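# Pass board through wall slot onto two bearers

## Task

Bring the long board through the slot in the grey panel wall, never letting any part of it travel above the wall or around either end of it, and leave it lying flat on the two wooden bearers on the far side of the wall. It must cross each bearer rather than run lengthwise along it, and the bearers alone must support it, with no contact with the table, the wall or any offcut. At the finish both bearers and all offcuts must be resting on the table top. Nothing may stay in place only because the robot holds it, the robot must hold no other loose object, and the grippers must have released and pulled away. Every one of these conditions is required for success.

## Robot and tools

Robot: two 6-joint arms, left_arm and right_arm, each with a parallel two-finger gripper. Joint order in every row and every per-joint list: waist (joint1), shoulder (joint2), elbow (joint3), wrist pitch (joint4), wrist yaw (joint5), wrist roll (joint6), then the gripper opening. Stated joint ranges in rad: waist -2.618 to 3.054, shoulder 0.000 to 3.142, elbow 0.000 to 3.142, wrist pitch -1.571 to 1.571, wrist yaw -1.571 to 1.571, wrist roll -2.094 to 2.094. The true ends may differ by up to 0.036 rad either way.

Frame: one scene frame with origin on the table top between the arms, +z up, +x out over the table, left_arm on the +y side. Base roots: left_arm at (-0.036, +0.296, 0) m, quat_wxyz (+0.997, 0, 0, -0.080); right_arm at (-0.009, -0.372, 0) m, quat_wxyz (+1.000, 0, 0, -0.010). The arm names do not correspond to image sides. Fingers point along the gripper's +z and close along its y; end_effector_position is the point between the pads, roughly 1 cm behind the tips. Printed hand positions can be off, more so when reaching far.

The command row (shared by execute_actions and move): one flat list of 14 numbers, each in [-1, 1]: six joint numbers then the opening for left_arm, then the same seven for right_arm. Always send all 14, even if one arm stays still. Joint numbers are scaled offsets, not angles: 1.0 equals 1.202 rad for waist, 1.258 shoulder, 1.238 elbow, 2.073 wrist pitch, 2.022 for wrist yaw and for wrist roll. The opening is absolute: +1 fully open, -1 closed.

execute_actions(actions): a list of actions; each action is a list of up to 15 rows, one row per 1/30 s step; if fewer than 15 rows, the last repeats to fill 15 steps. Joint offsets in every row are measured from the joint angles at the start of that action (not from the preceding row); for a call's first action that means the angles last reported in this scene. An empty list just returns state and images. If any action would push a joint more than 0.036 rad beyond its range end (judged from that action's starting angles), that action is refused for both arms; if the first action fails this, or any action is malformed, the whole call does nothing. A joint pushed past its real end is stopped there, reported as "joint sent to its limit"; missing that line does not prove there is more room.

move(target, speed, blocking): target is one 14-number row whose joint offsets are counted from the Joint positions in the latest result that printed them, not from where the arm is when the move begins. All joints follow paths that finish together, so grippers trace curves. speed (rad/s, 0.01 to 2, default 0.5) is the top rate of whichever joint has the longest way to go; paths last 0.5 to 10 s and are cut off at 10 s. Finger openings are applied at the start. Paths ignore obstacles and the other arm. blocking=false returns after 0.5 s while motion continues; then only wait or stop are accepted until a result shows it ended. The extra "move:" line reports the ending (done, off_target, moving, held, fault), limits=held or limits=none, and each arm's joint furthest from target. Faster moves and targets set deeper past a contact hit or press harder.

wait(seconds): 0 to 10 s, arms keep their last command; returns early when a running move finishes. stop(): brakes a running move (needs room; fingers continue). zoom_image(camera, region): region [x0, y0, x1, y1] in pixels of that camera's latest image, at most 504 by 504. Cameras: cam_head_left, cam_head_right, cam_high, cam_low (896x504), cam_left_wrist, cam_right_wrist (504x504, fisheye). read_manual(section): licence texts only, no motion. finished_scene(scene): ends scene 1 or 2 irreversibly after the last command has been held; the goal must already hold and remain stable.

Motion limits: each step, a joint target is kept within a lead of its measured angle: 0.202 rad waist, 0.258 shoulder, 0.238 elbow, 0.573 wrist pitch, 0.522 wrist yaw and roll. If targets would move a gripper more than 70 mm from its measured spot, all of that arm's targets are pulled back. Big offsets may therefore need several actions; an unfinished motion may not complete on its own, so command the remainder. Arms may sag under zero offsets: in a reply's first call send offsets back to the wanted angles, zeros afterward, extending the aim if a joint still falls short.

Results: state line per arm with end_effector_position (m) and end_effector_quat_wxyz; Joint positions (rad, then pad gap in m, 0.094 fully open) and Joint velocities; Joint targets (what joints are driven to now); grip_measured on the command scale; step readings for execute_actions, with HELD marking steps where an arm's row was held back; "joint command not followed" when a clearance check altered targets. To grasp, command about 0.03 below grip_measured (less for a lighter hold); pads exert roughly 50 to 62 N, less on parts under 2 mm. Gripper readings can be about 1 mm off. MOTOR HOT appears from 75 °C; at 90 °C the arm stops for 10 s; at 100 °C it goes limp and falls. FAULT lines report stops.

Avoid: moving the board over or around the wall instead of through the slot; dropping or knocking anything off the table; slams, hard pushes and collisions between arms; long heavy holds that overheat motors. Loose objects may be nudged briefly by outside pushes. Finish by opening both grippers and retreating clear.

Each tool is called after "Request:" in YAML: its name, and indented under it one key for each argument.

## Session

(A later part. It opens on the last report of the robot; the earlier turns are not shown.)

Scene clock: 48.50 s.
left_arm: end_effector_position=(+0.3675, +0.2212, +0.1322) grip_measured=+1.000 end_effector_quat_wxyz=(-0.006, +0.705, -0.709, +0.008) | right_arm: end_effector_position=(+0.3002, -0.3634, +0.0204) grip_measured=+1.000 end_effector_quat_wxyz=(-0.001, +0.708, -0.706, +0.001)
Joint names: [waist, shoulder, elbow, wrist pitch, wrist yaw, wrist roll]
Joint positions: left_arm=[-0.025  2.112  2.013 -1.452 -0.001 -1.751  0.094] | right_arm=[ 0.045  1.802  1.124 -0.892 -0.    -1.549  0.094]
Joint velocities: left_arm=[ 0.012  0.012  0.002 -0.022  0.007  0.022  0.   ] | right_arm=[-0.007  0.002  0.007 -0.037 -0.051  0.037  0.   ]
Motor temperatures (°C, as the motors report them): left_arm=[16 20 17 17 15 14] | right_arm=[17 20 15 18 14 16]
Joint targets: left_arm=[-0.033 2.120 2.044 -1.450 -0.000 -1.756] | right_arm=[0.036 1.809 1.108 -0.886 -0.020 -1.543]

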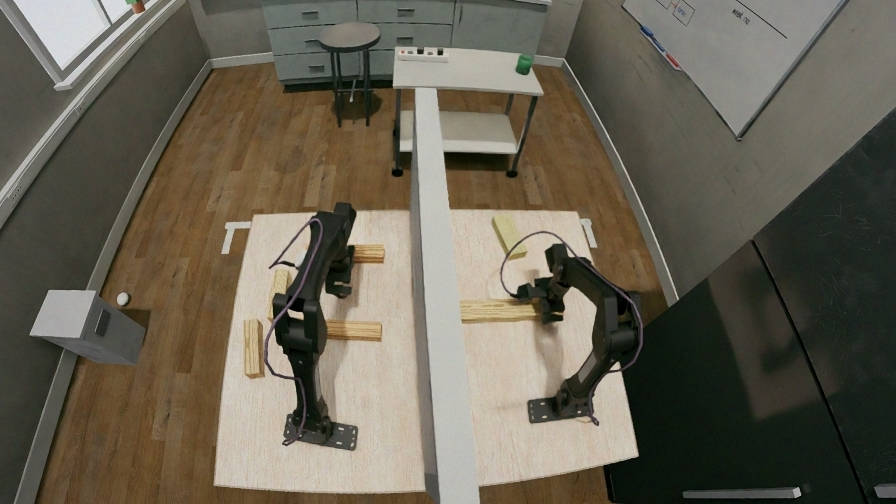

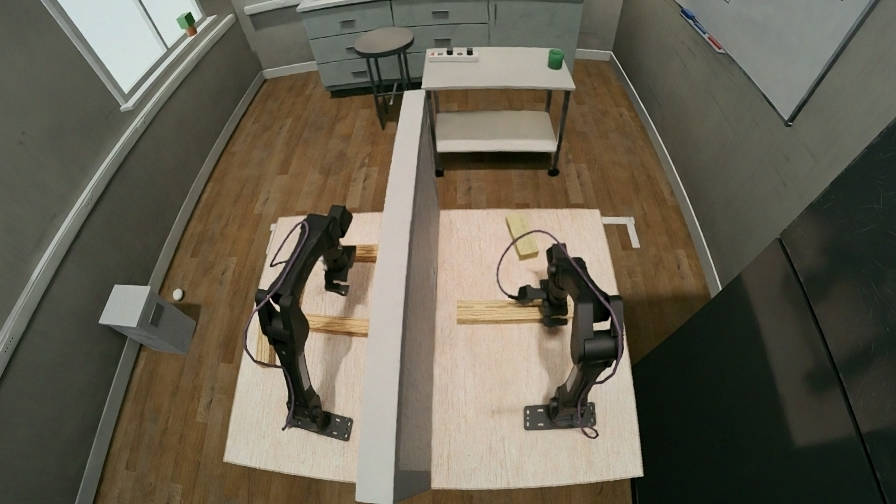

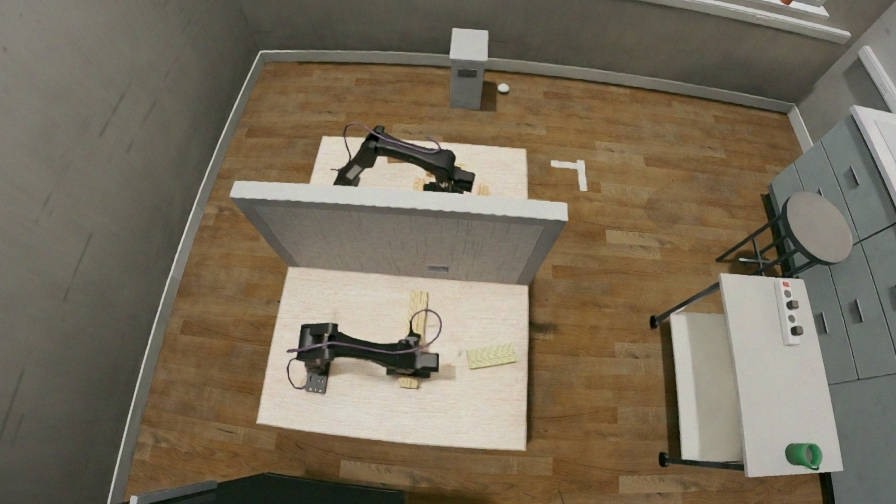

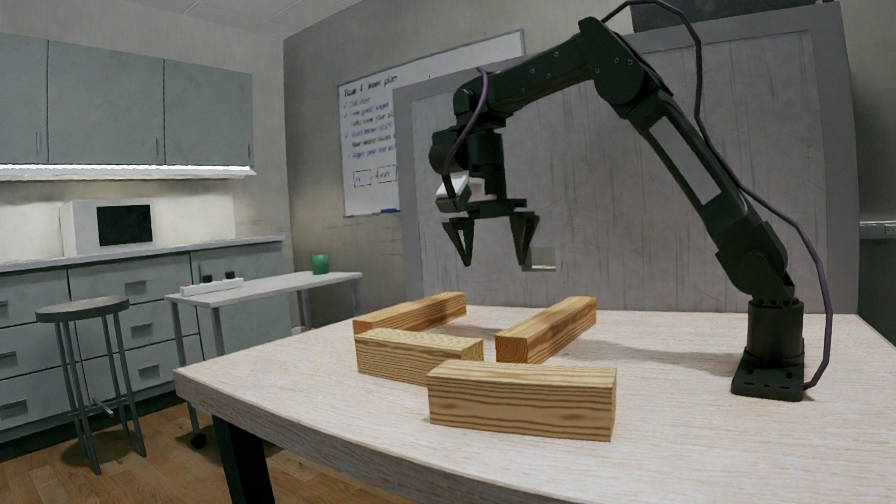

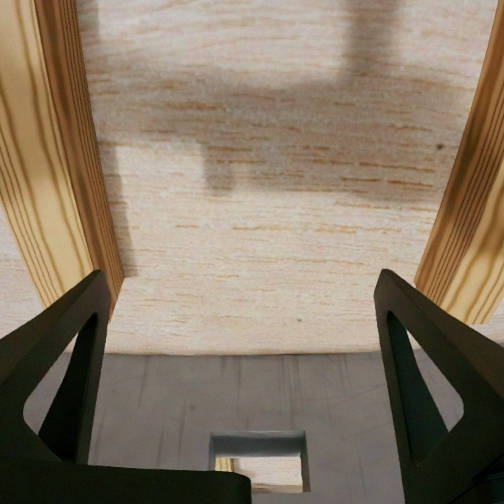

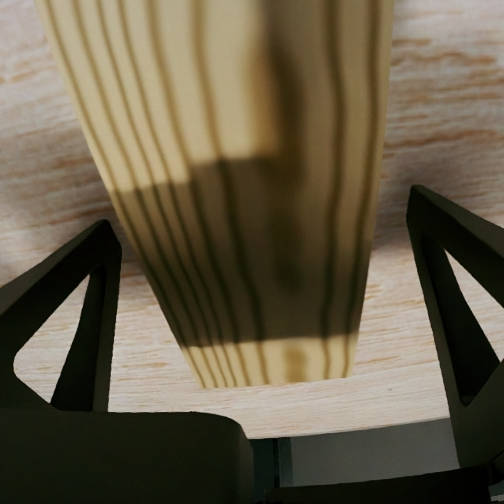

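Request:
execute_actions:
  actions:
    - [[-0.0067,0.0064,0.0250,0.001,0.0005,-0.0025,1.0,-0.0075,0.0056,-0.0129,0.0029,-0.0099,0.003,0.0]]
    - [[0,0,0,0,0,0,1.0,0,0,0,0,0,0,0.0]]

Scene clock: 49.73 s.
left_arm: end_effector_position=(+0.3675, +0.2212, +0.1322) grip_measured=+1.000 end_effector_quat_wxyz=(-0.006, +0.705, -0.709, +0.008) | right_arm: end_effector_position=(+0.3004, -0.3634, +0.0204) grip_measured=+0.252 end_effector_quat_wxyz=(-0.001, +0.708, -0.706, +0.001)
Joint names: [waist, shoulder, elbow, wrist pitch, wrist yaw, wrist roll]
Joint positions: left_arm=[-0.025  2.112  2.013 -1.452 -0.001 -1.751  0.094] | right_arm=[ 0.045  1.802  1.124 -0.891 -0.    -1.548  0.059]
Joint velocities: left_arm=[-0.012  0.002 -0.007 -0.022  0.007 -0.022  0.   ] | right_arm=[-0.007 -0.002 -0.027  0.066 -0.066 -0.037 -0.001]
Motor temperatures (°C, as the motors report them): left_arm=[16 20 17 17 15 14] | right_arm=[17 20 15 18 14 16]
Joint targets: left_arm=[-0.025 2.112 2.013 -1.452 -0.001 -1.751] | right_arm=[0.045 1.802 1.124 -0.891 -0.000 -1.548]
Step readings (joint positions; steps 1 to 15: 1st action; 16 to 30: 2nd action):
0: left_arm=[-0.025 2.112 2.013 -1.452 -0.001 -1.751] | right_arm=[0.045 1.802 1.124 -0.892 -0.000 -1.549]
1: left_arm=[-0.025 2.112 2.013 -1.452 -0.001 -1.751] | right_arm=[0.045 1.802 1.124 -0.892 -0.000 -1.549]
2: left_arm=[-0.025 2.112 2.013 -1.452 -0.001 -1.751] | right_arm=[0.045 1.802 1.124 -0.892 -0.000 -1.549]
4: left_arm=[-0.025 2.112 2.013 -1.452 -0.001 -1.751] | right_arm=[0.045 1.802 1.124 -0.892 -0.000 -1.548]
8: left_arm=[-0.025 2.112 2.013 -1.452 -0.001 -1.751] | right_arm=[0.045 1.802 1.124 -0.891 -0.000 -1.548]
15: left_arm=[-0.025 2.112 2.013 -1.452 -0.001 -1.751] | right_arm=[0.045 1.802 1.124 -0.891 -0.000 -1.548]
16: left_arm=[-0.025 2.112 2.013 -1.452 -0.001 -1.751] | right_arm=[0.045 1.802 1.124 -0.891 -0.000 -1.548]
17: left_arm=[-0.025 2.112 2.013 -1.452 -0.001 -1.751] | right_arm=[0.045 1.802 1.124 -0.891 -0.000 -1.548]
19: left_arm=[-0.025 2.112 2.013 -1.452 -0.001 -1.751] | right_arm=[0.045 1.802 1.124 -0.891 -0.000 -1.548]
23: left_arm=[-0.025 2.112 2.013 -1.452 -0.001 -1.751] | right_arm=[0.045 1.802 1.124 -0.891 -0.000 -1.548]
30: Joint positions above

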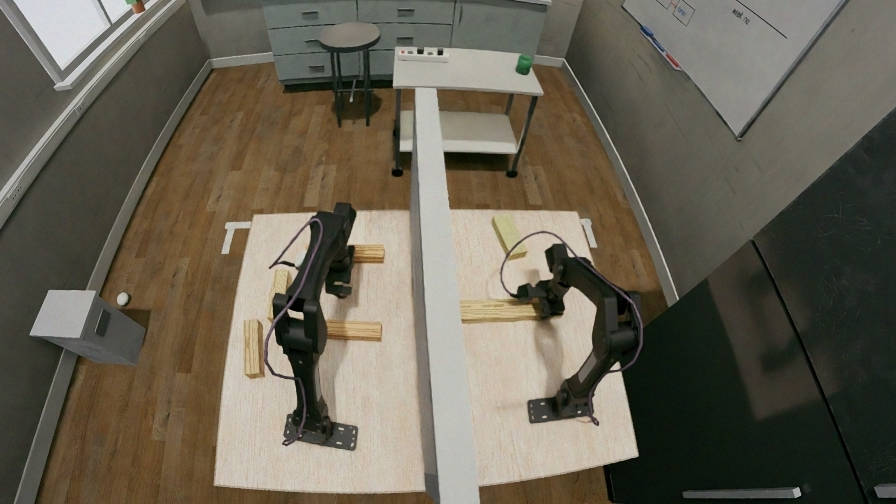

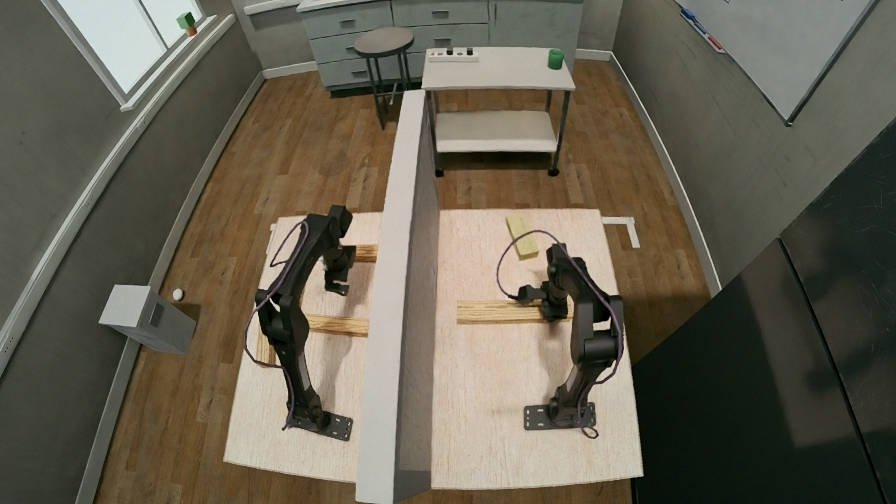

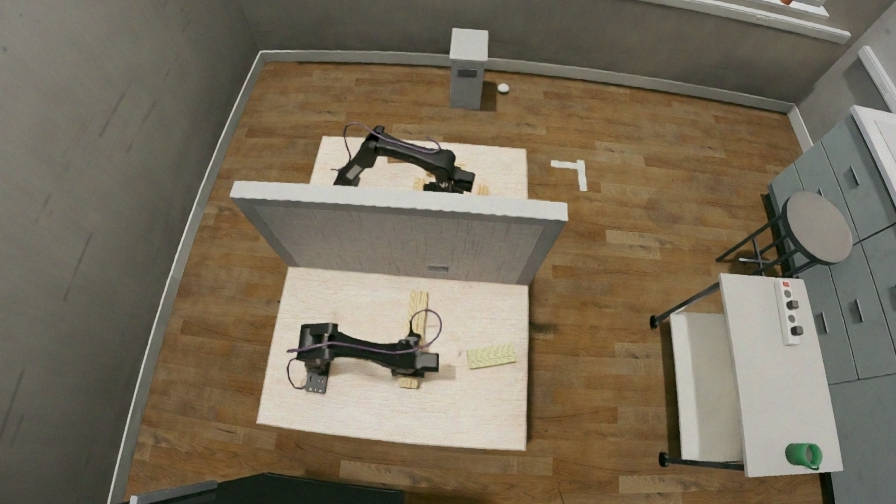

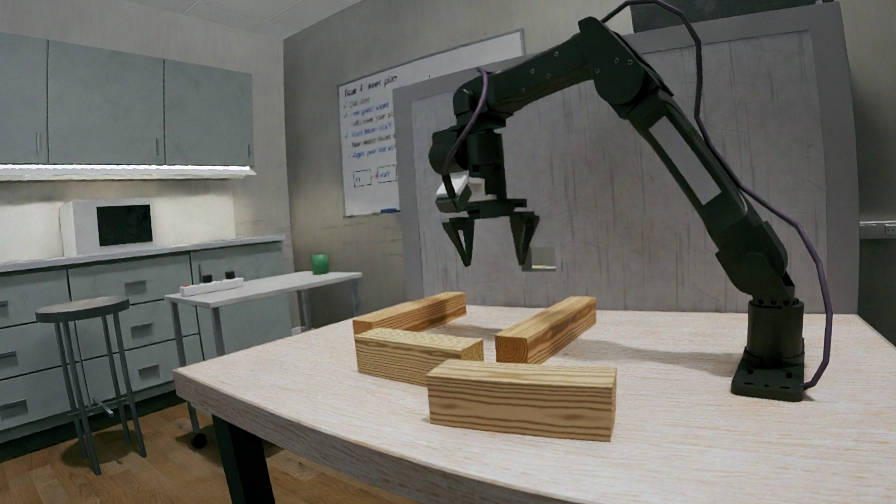

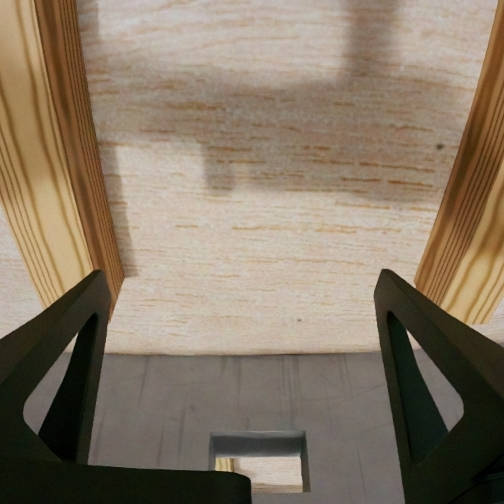

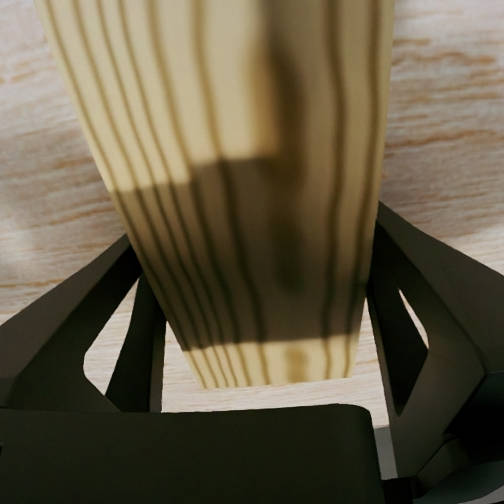

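Request:
move:
  target: [-0.0067,0.0064,0.0250,0.001,0.0005,-0.0025,1.0,0,0.1804,0.5460,-0.2103,-0.0297,0,0.0]
  speed: 0.35

Scene clock: 53.83 s.
left_arm: end_effector_position=(+0.3675, +0.2212, +0.1322) grip_measured=+1.000 end_effector_quat_wxyz=(-0.006, +0.705, -0.709, +0.008) | right_arm: end_effector_position=(+0.3764, -0.3611, +0.0990) grip_measured=+0.252 end_effector_quat_wxyz=(+0.004, +0.708, -0.706, -0.006)
Joint names: [waist, shoulder, elbow, wrist pitch, wrist yaw, wrist roll]
Joint positions: left_arm=[-0.025  2.112  2.013 -1.452 -0.001 -1.751  0.094] | right_arm=[ 0.045  2.03   1.759 -1.314 -0.003 -1.55   0.059]
Joint velocities: left_arm=[-0.002 -0.007  0.002 -0.066 -0.022 -0.037  0.   ] | right_arm=[-0.022 -0.012  0.007  0.007  0.051 -0.081  0.001]
Motor temperatures (°C, as the motors report them): left_arm=[16 20 17 17 15 14] | right_arm=[17 20 16 18 14 16]
Joint targets: left_arm=[-0.033 2.120 2.044 -1.450 -0.000 -1.756] | right_arm=[0.045 2.029 1.801 -1.327 -0.060 -1.548]
move: off_target (left_arm, right_arm); limits=none; left_arm: farthest joint: the elbow, 0.031 radians from its target (0.031 radians at the start); right_arm: farthest joint: the wrist yaw, 0.057 radians from its target (0.060 radians at the start)

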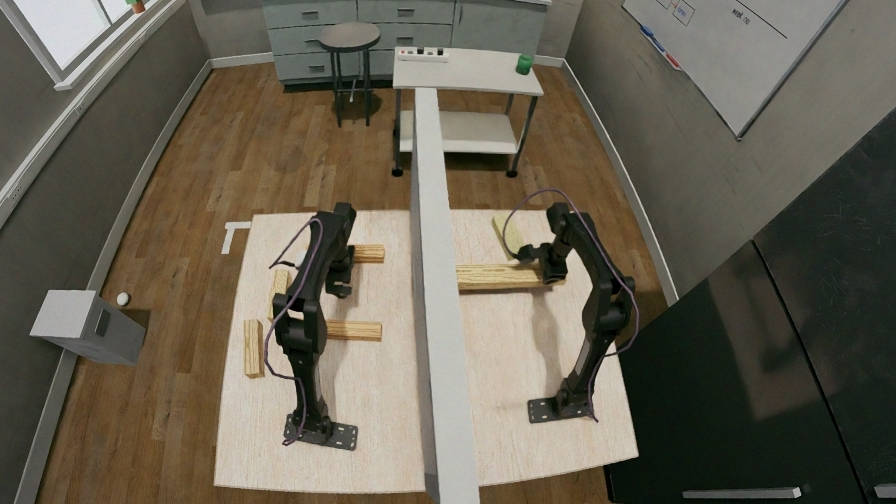

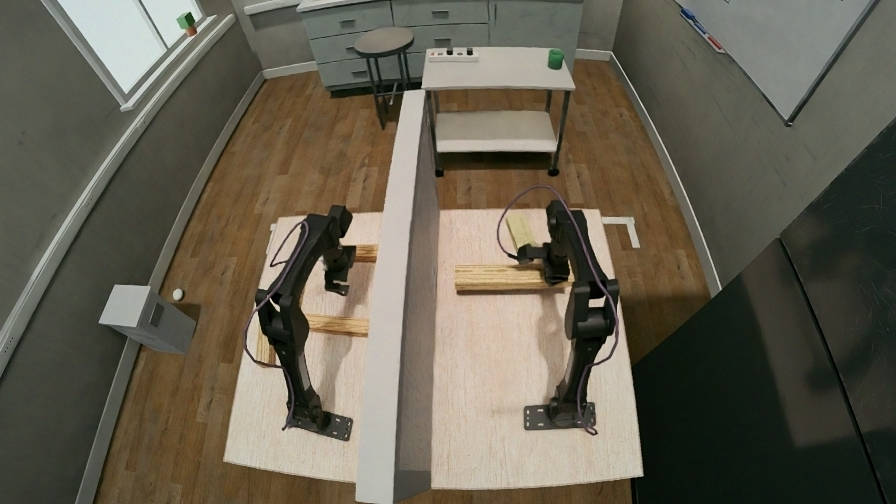

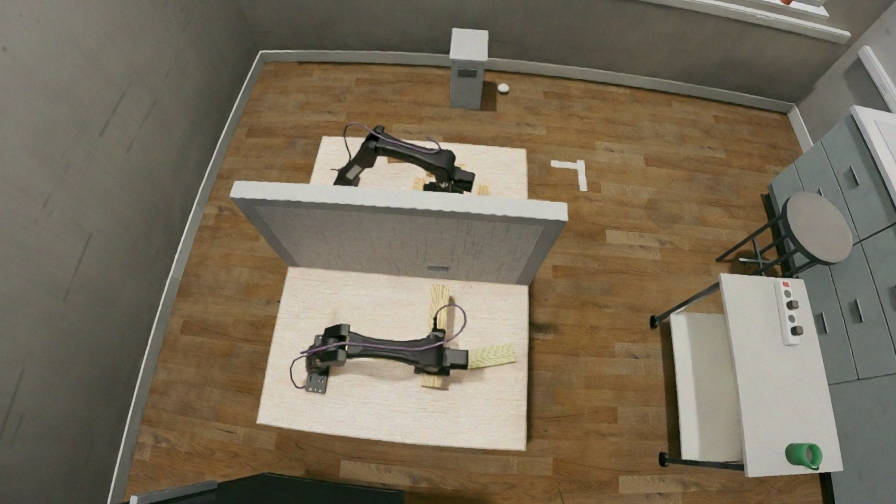

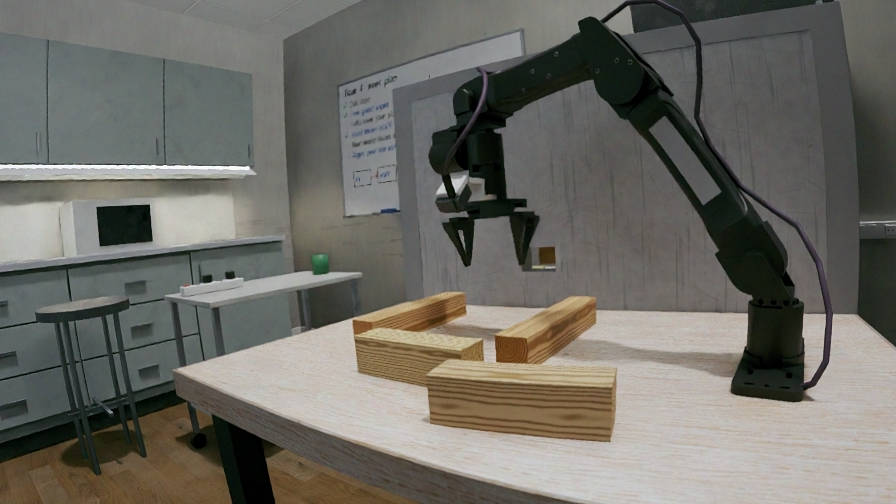

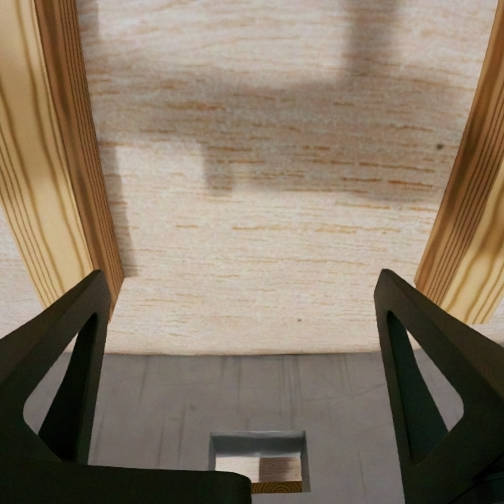

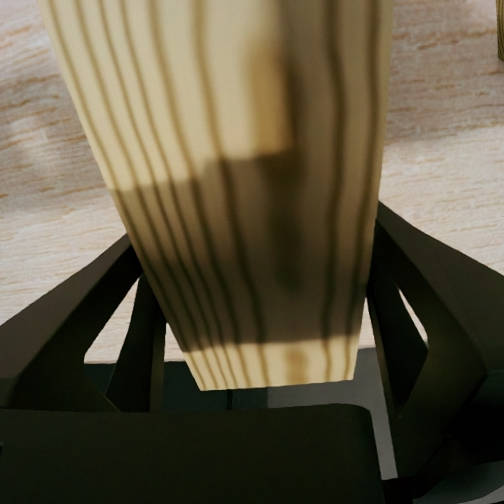

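Request:
zoom_image:
  camera: "cam_low"
  region: [480, 210, 600, 300]

Request:
zoom_image:
  camera: "cam_high"
  region: [380, 240, 500, 400]

Request:
zoom_image:
  camera: "cam_head_right"
  region: [400, 220, 600, 340]

Region (480, 210, 600, 300) of cam_low's 896x504 image, scaled by 4.200, with more detail than that image has; it fills the top 378 rows of this view, and the rest is white.

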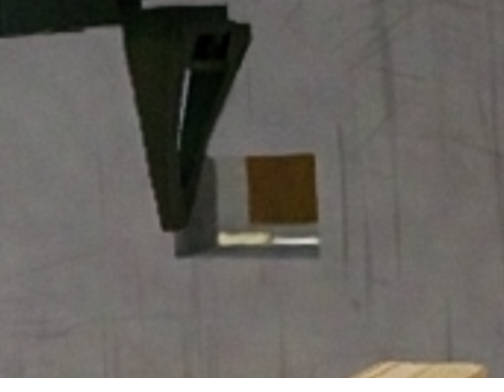

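Region (380, 240, 500, 400) of cam_high's 896x504 image, scaled by 3.150, with more detail than that image has; it fills the left 378 columns of this view, and the rest is white.

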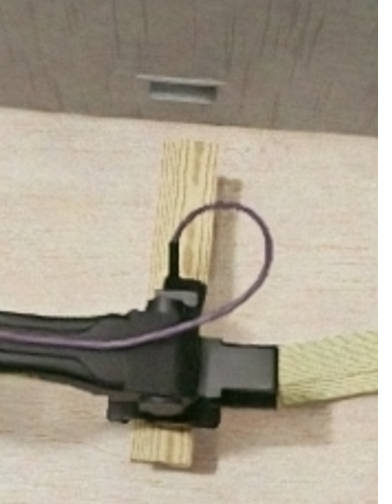

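Region (400, 220, 600, 340) of cam_head_right's 896x504 image, scaled by 2.520, with more detail than that image has; it fills the top 302 rows of this view, and the rest is white.

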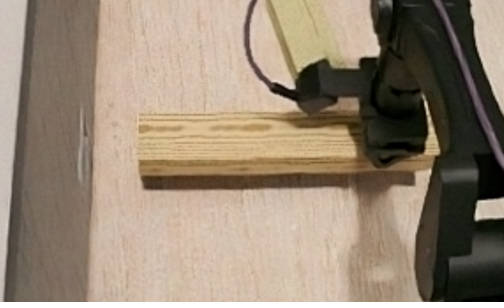

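Request:
move:
  target: [-0.0067,0.0064,0.0250,0.001,0.0005,-0.0025,1.0,0.0770,-0.0692,-0.0468,0.0068,-0.0282,0.0465,0.0]
  speed: 0.1

Request:
zoom_image:
  camera: "cam_low"
  region: [480, 210, 600, 300]

Request:
zoom_image:
  camera: "cam_high"
  region: [380, 240, 500, 400]

Request:
zoom_image:
  camera: "cam_head_right"
  region: [400, 220, 600, 340]

Scene clock: 56.57 s.
left_arm: end_effector_position=(+0.3675, +0.2212, +0.1322) grip_measured=+1.000 end_effector_quat_wxyz=(-0.006, +0.705, -0.709, +0.008) | right_arm: end_effector_position=(+0.3634, -0.3290, +0.1045) grip_measured=+0.252 end_effector_quat_wxyz=(+0.003, +0.708, -0.706, -0.004)
Joint names: [waist, shoulder, elbow, wrist pitch, wrist yaw, wrist roll]
Joint positions: left_arm=[-0.025  2.112  2.013 -1.452 -0.001 -1.751  0.094] | right_arm=[ 0.131  1.981  1.709 -1.309 -0.003 -1.463  0.059]
Joint velocities: left_arm=[-0.007  0.002  0.017 -0.051  0.007  0.051  0.   ] | right_arm=[-0.002 -0.022  0.012  0.037  0.051 -0.007  0.   ]
Motor temperatures (°C, as the motors report them): left_arm=[16 20 17 17 15 14] | right_arm=[17 21 16 17 14 16]
Joint targets: left_arm=[-0.033 2.120 2.044 -1.450 -0.000 -1.756] | right_arm=[0.138 1.943 1.701 -1.300 -0.059 -1.456]
move: off_target (left_arm, right_arm); limits=none; left_arm: farthest joint: the elbow, 0.031 radians from its target (0.031 radians at the start); right_arm: farthest joint: the wrist yaw, 0.057 radians from its target (0.057 radians at the start)

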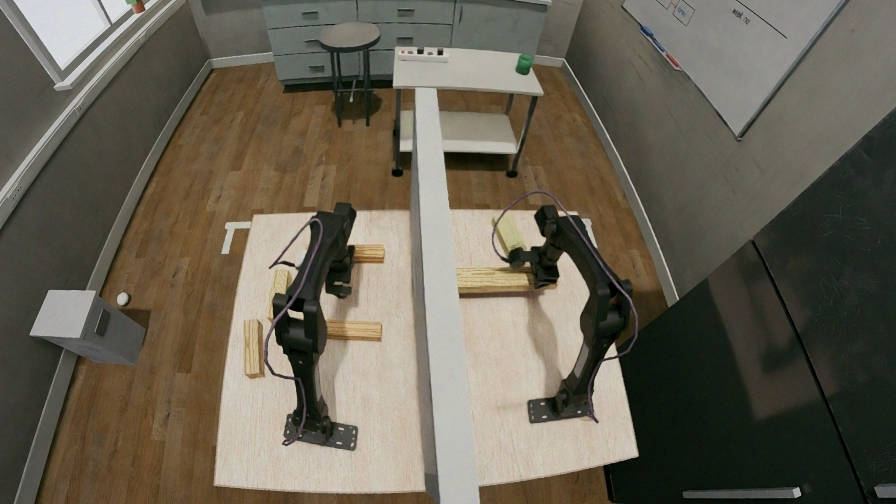

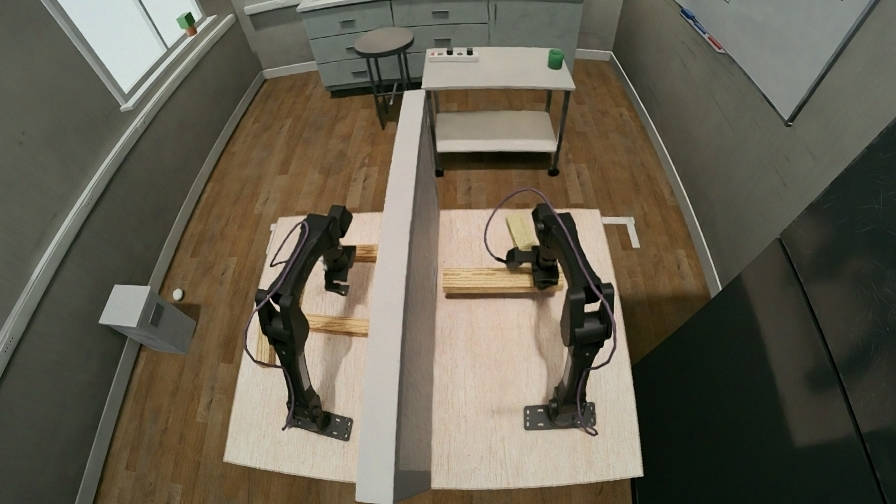

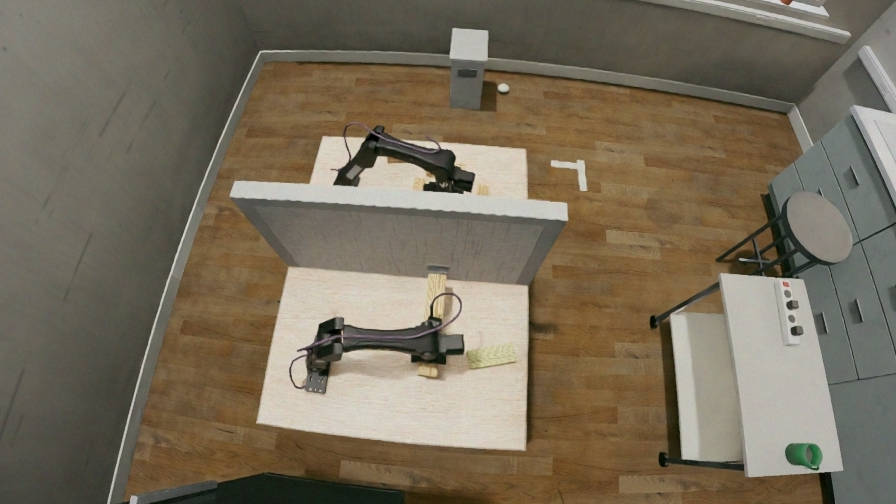

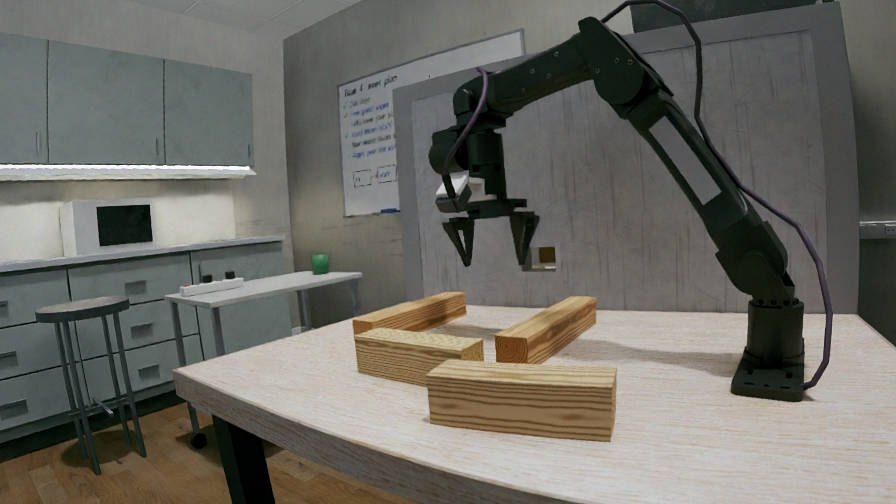

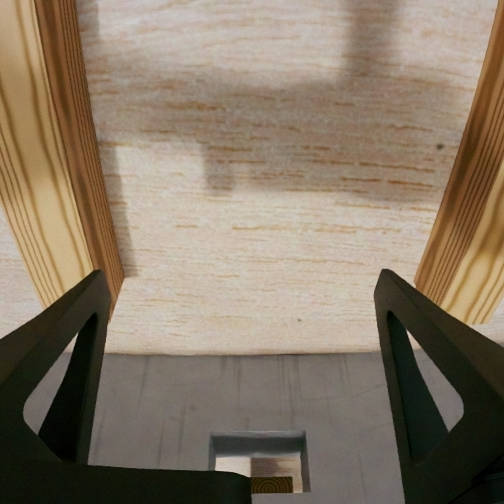

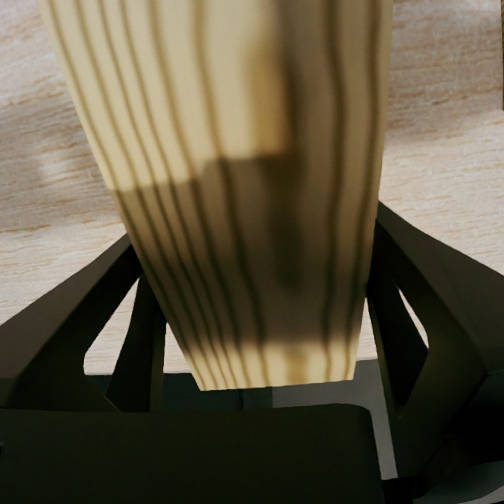

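Region (480, 210, 600, 300) of cam_low's 896x504 image, scaled by 4.200, with more detail than that image has; it fills the top 378 rows of this view, and the rest is white.

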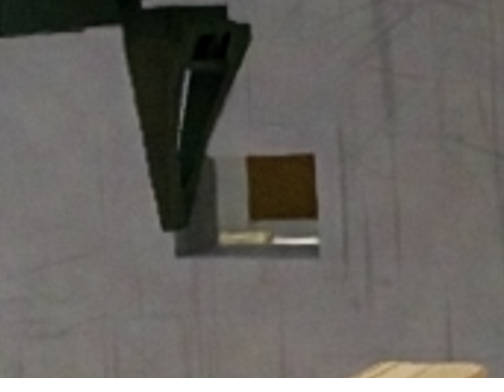

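Region (380, 240, 500, 400) of cam_high's 896x504 image, scaled by 3.150, with more detail than that image has; it fills the left 378 columns of this view, and the rest is white.

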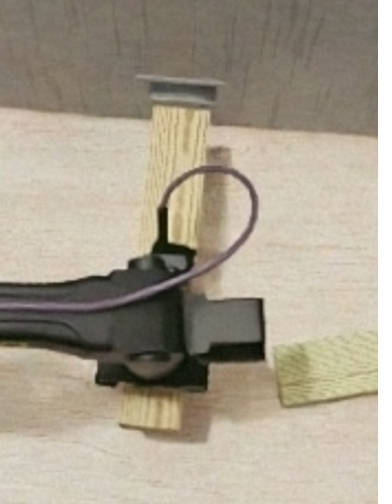

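Region (400, 220, 600, 340) of cam_head_right's 896x504 image, scaled by 2.520, with more detail than that image has; it fills the top 302 rows of this view, and the rest is white.

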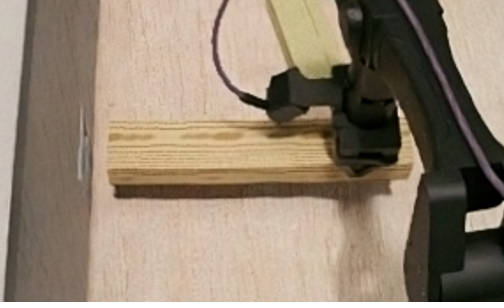

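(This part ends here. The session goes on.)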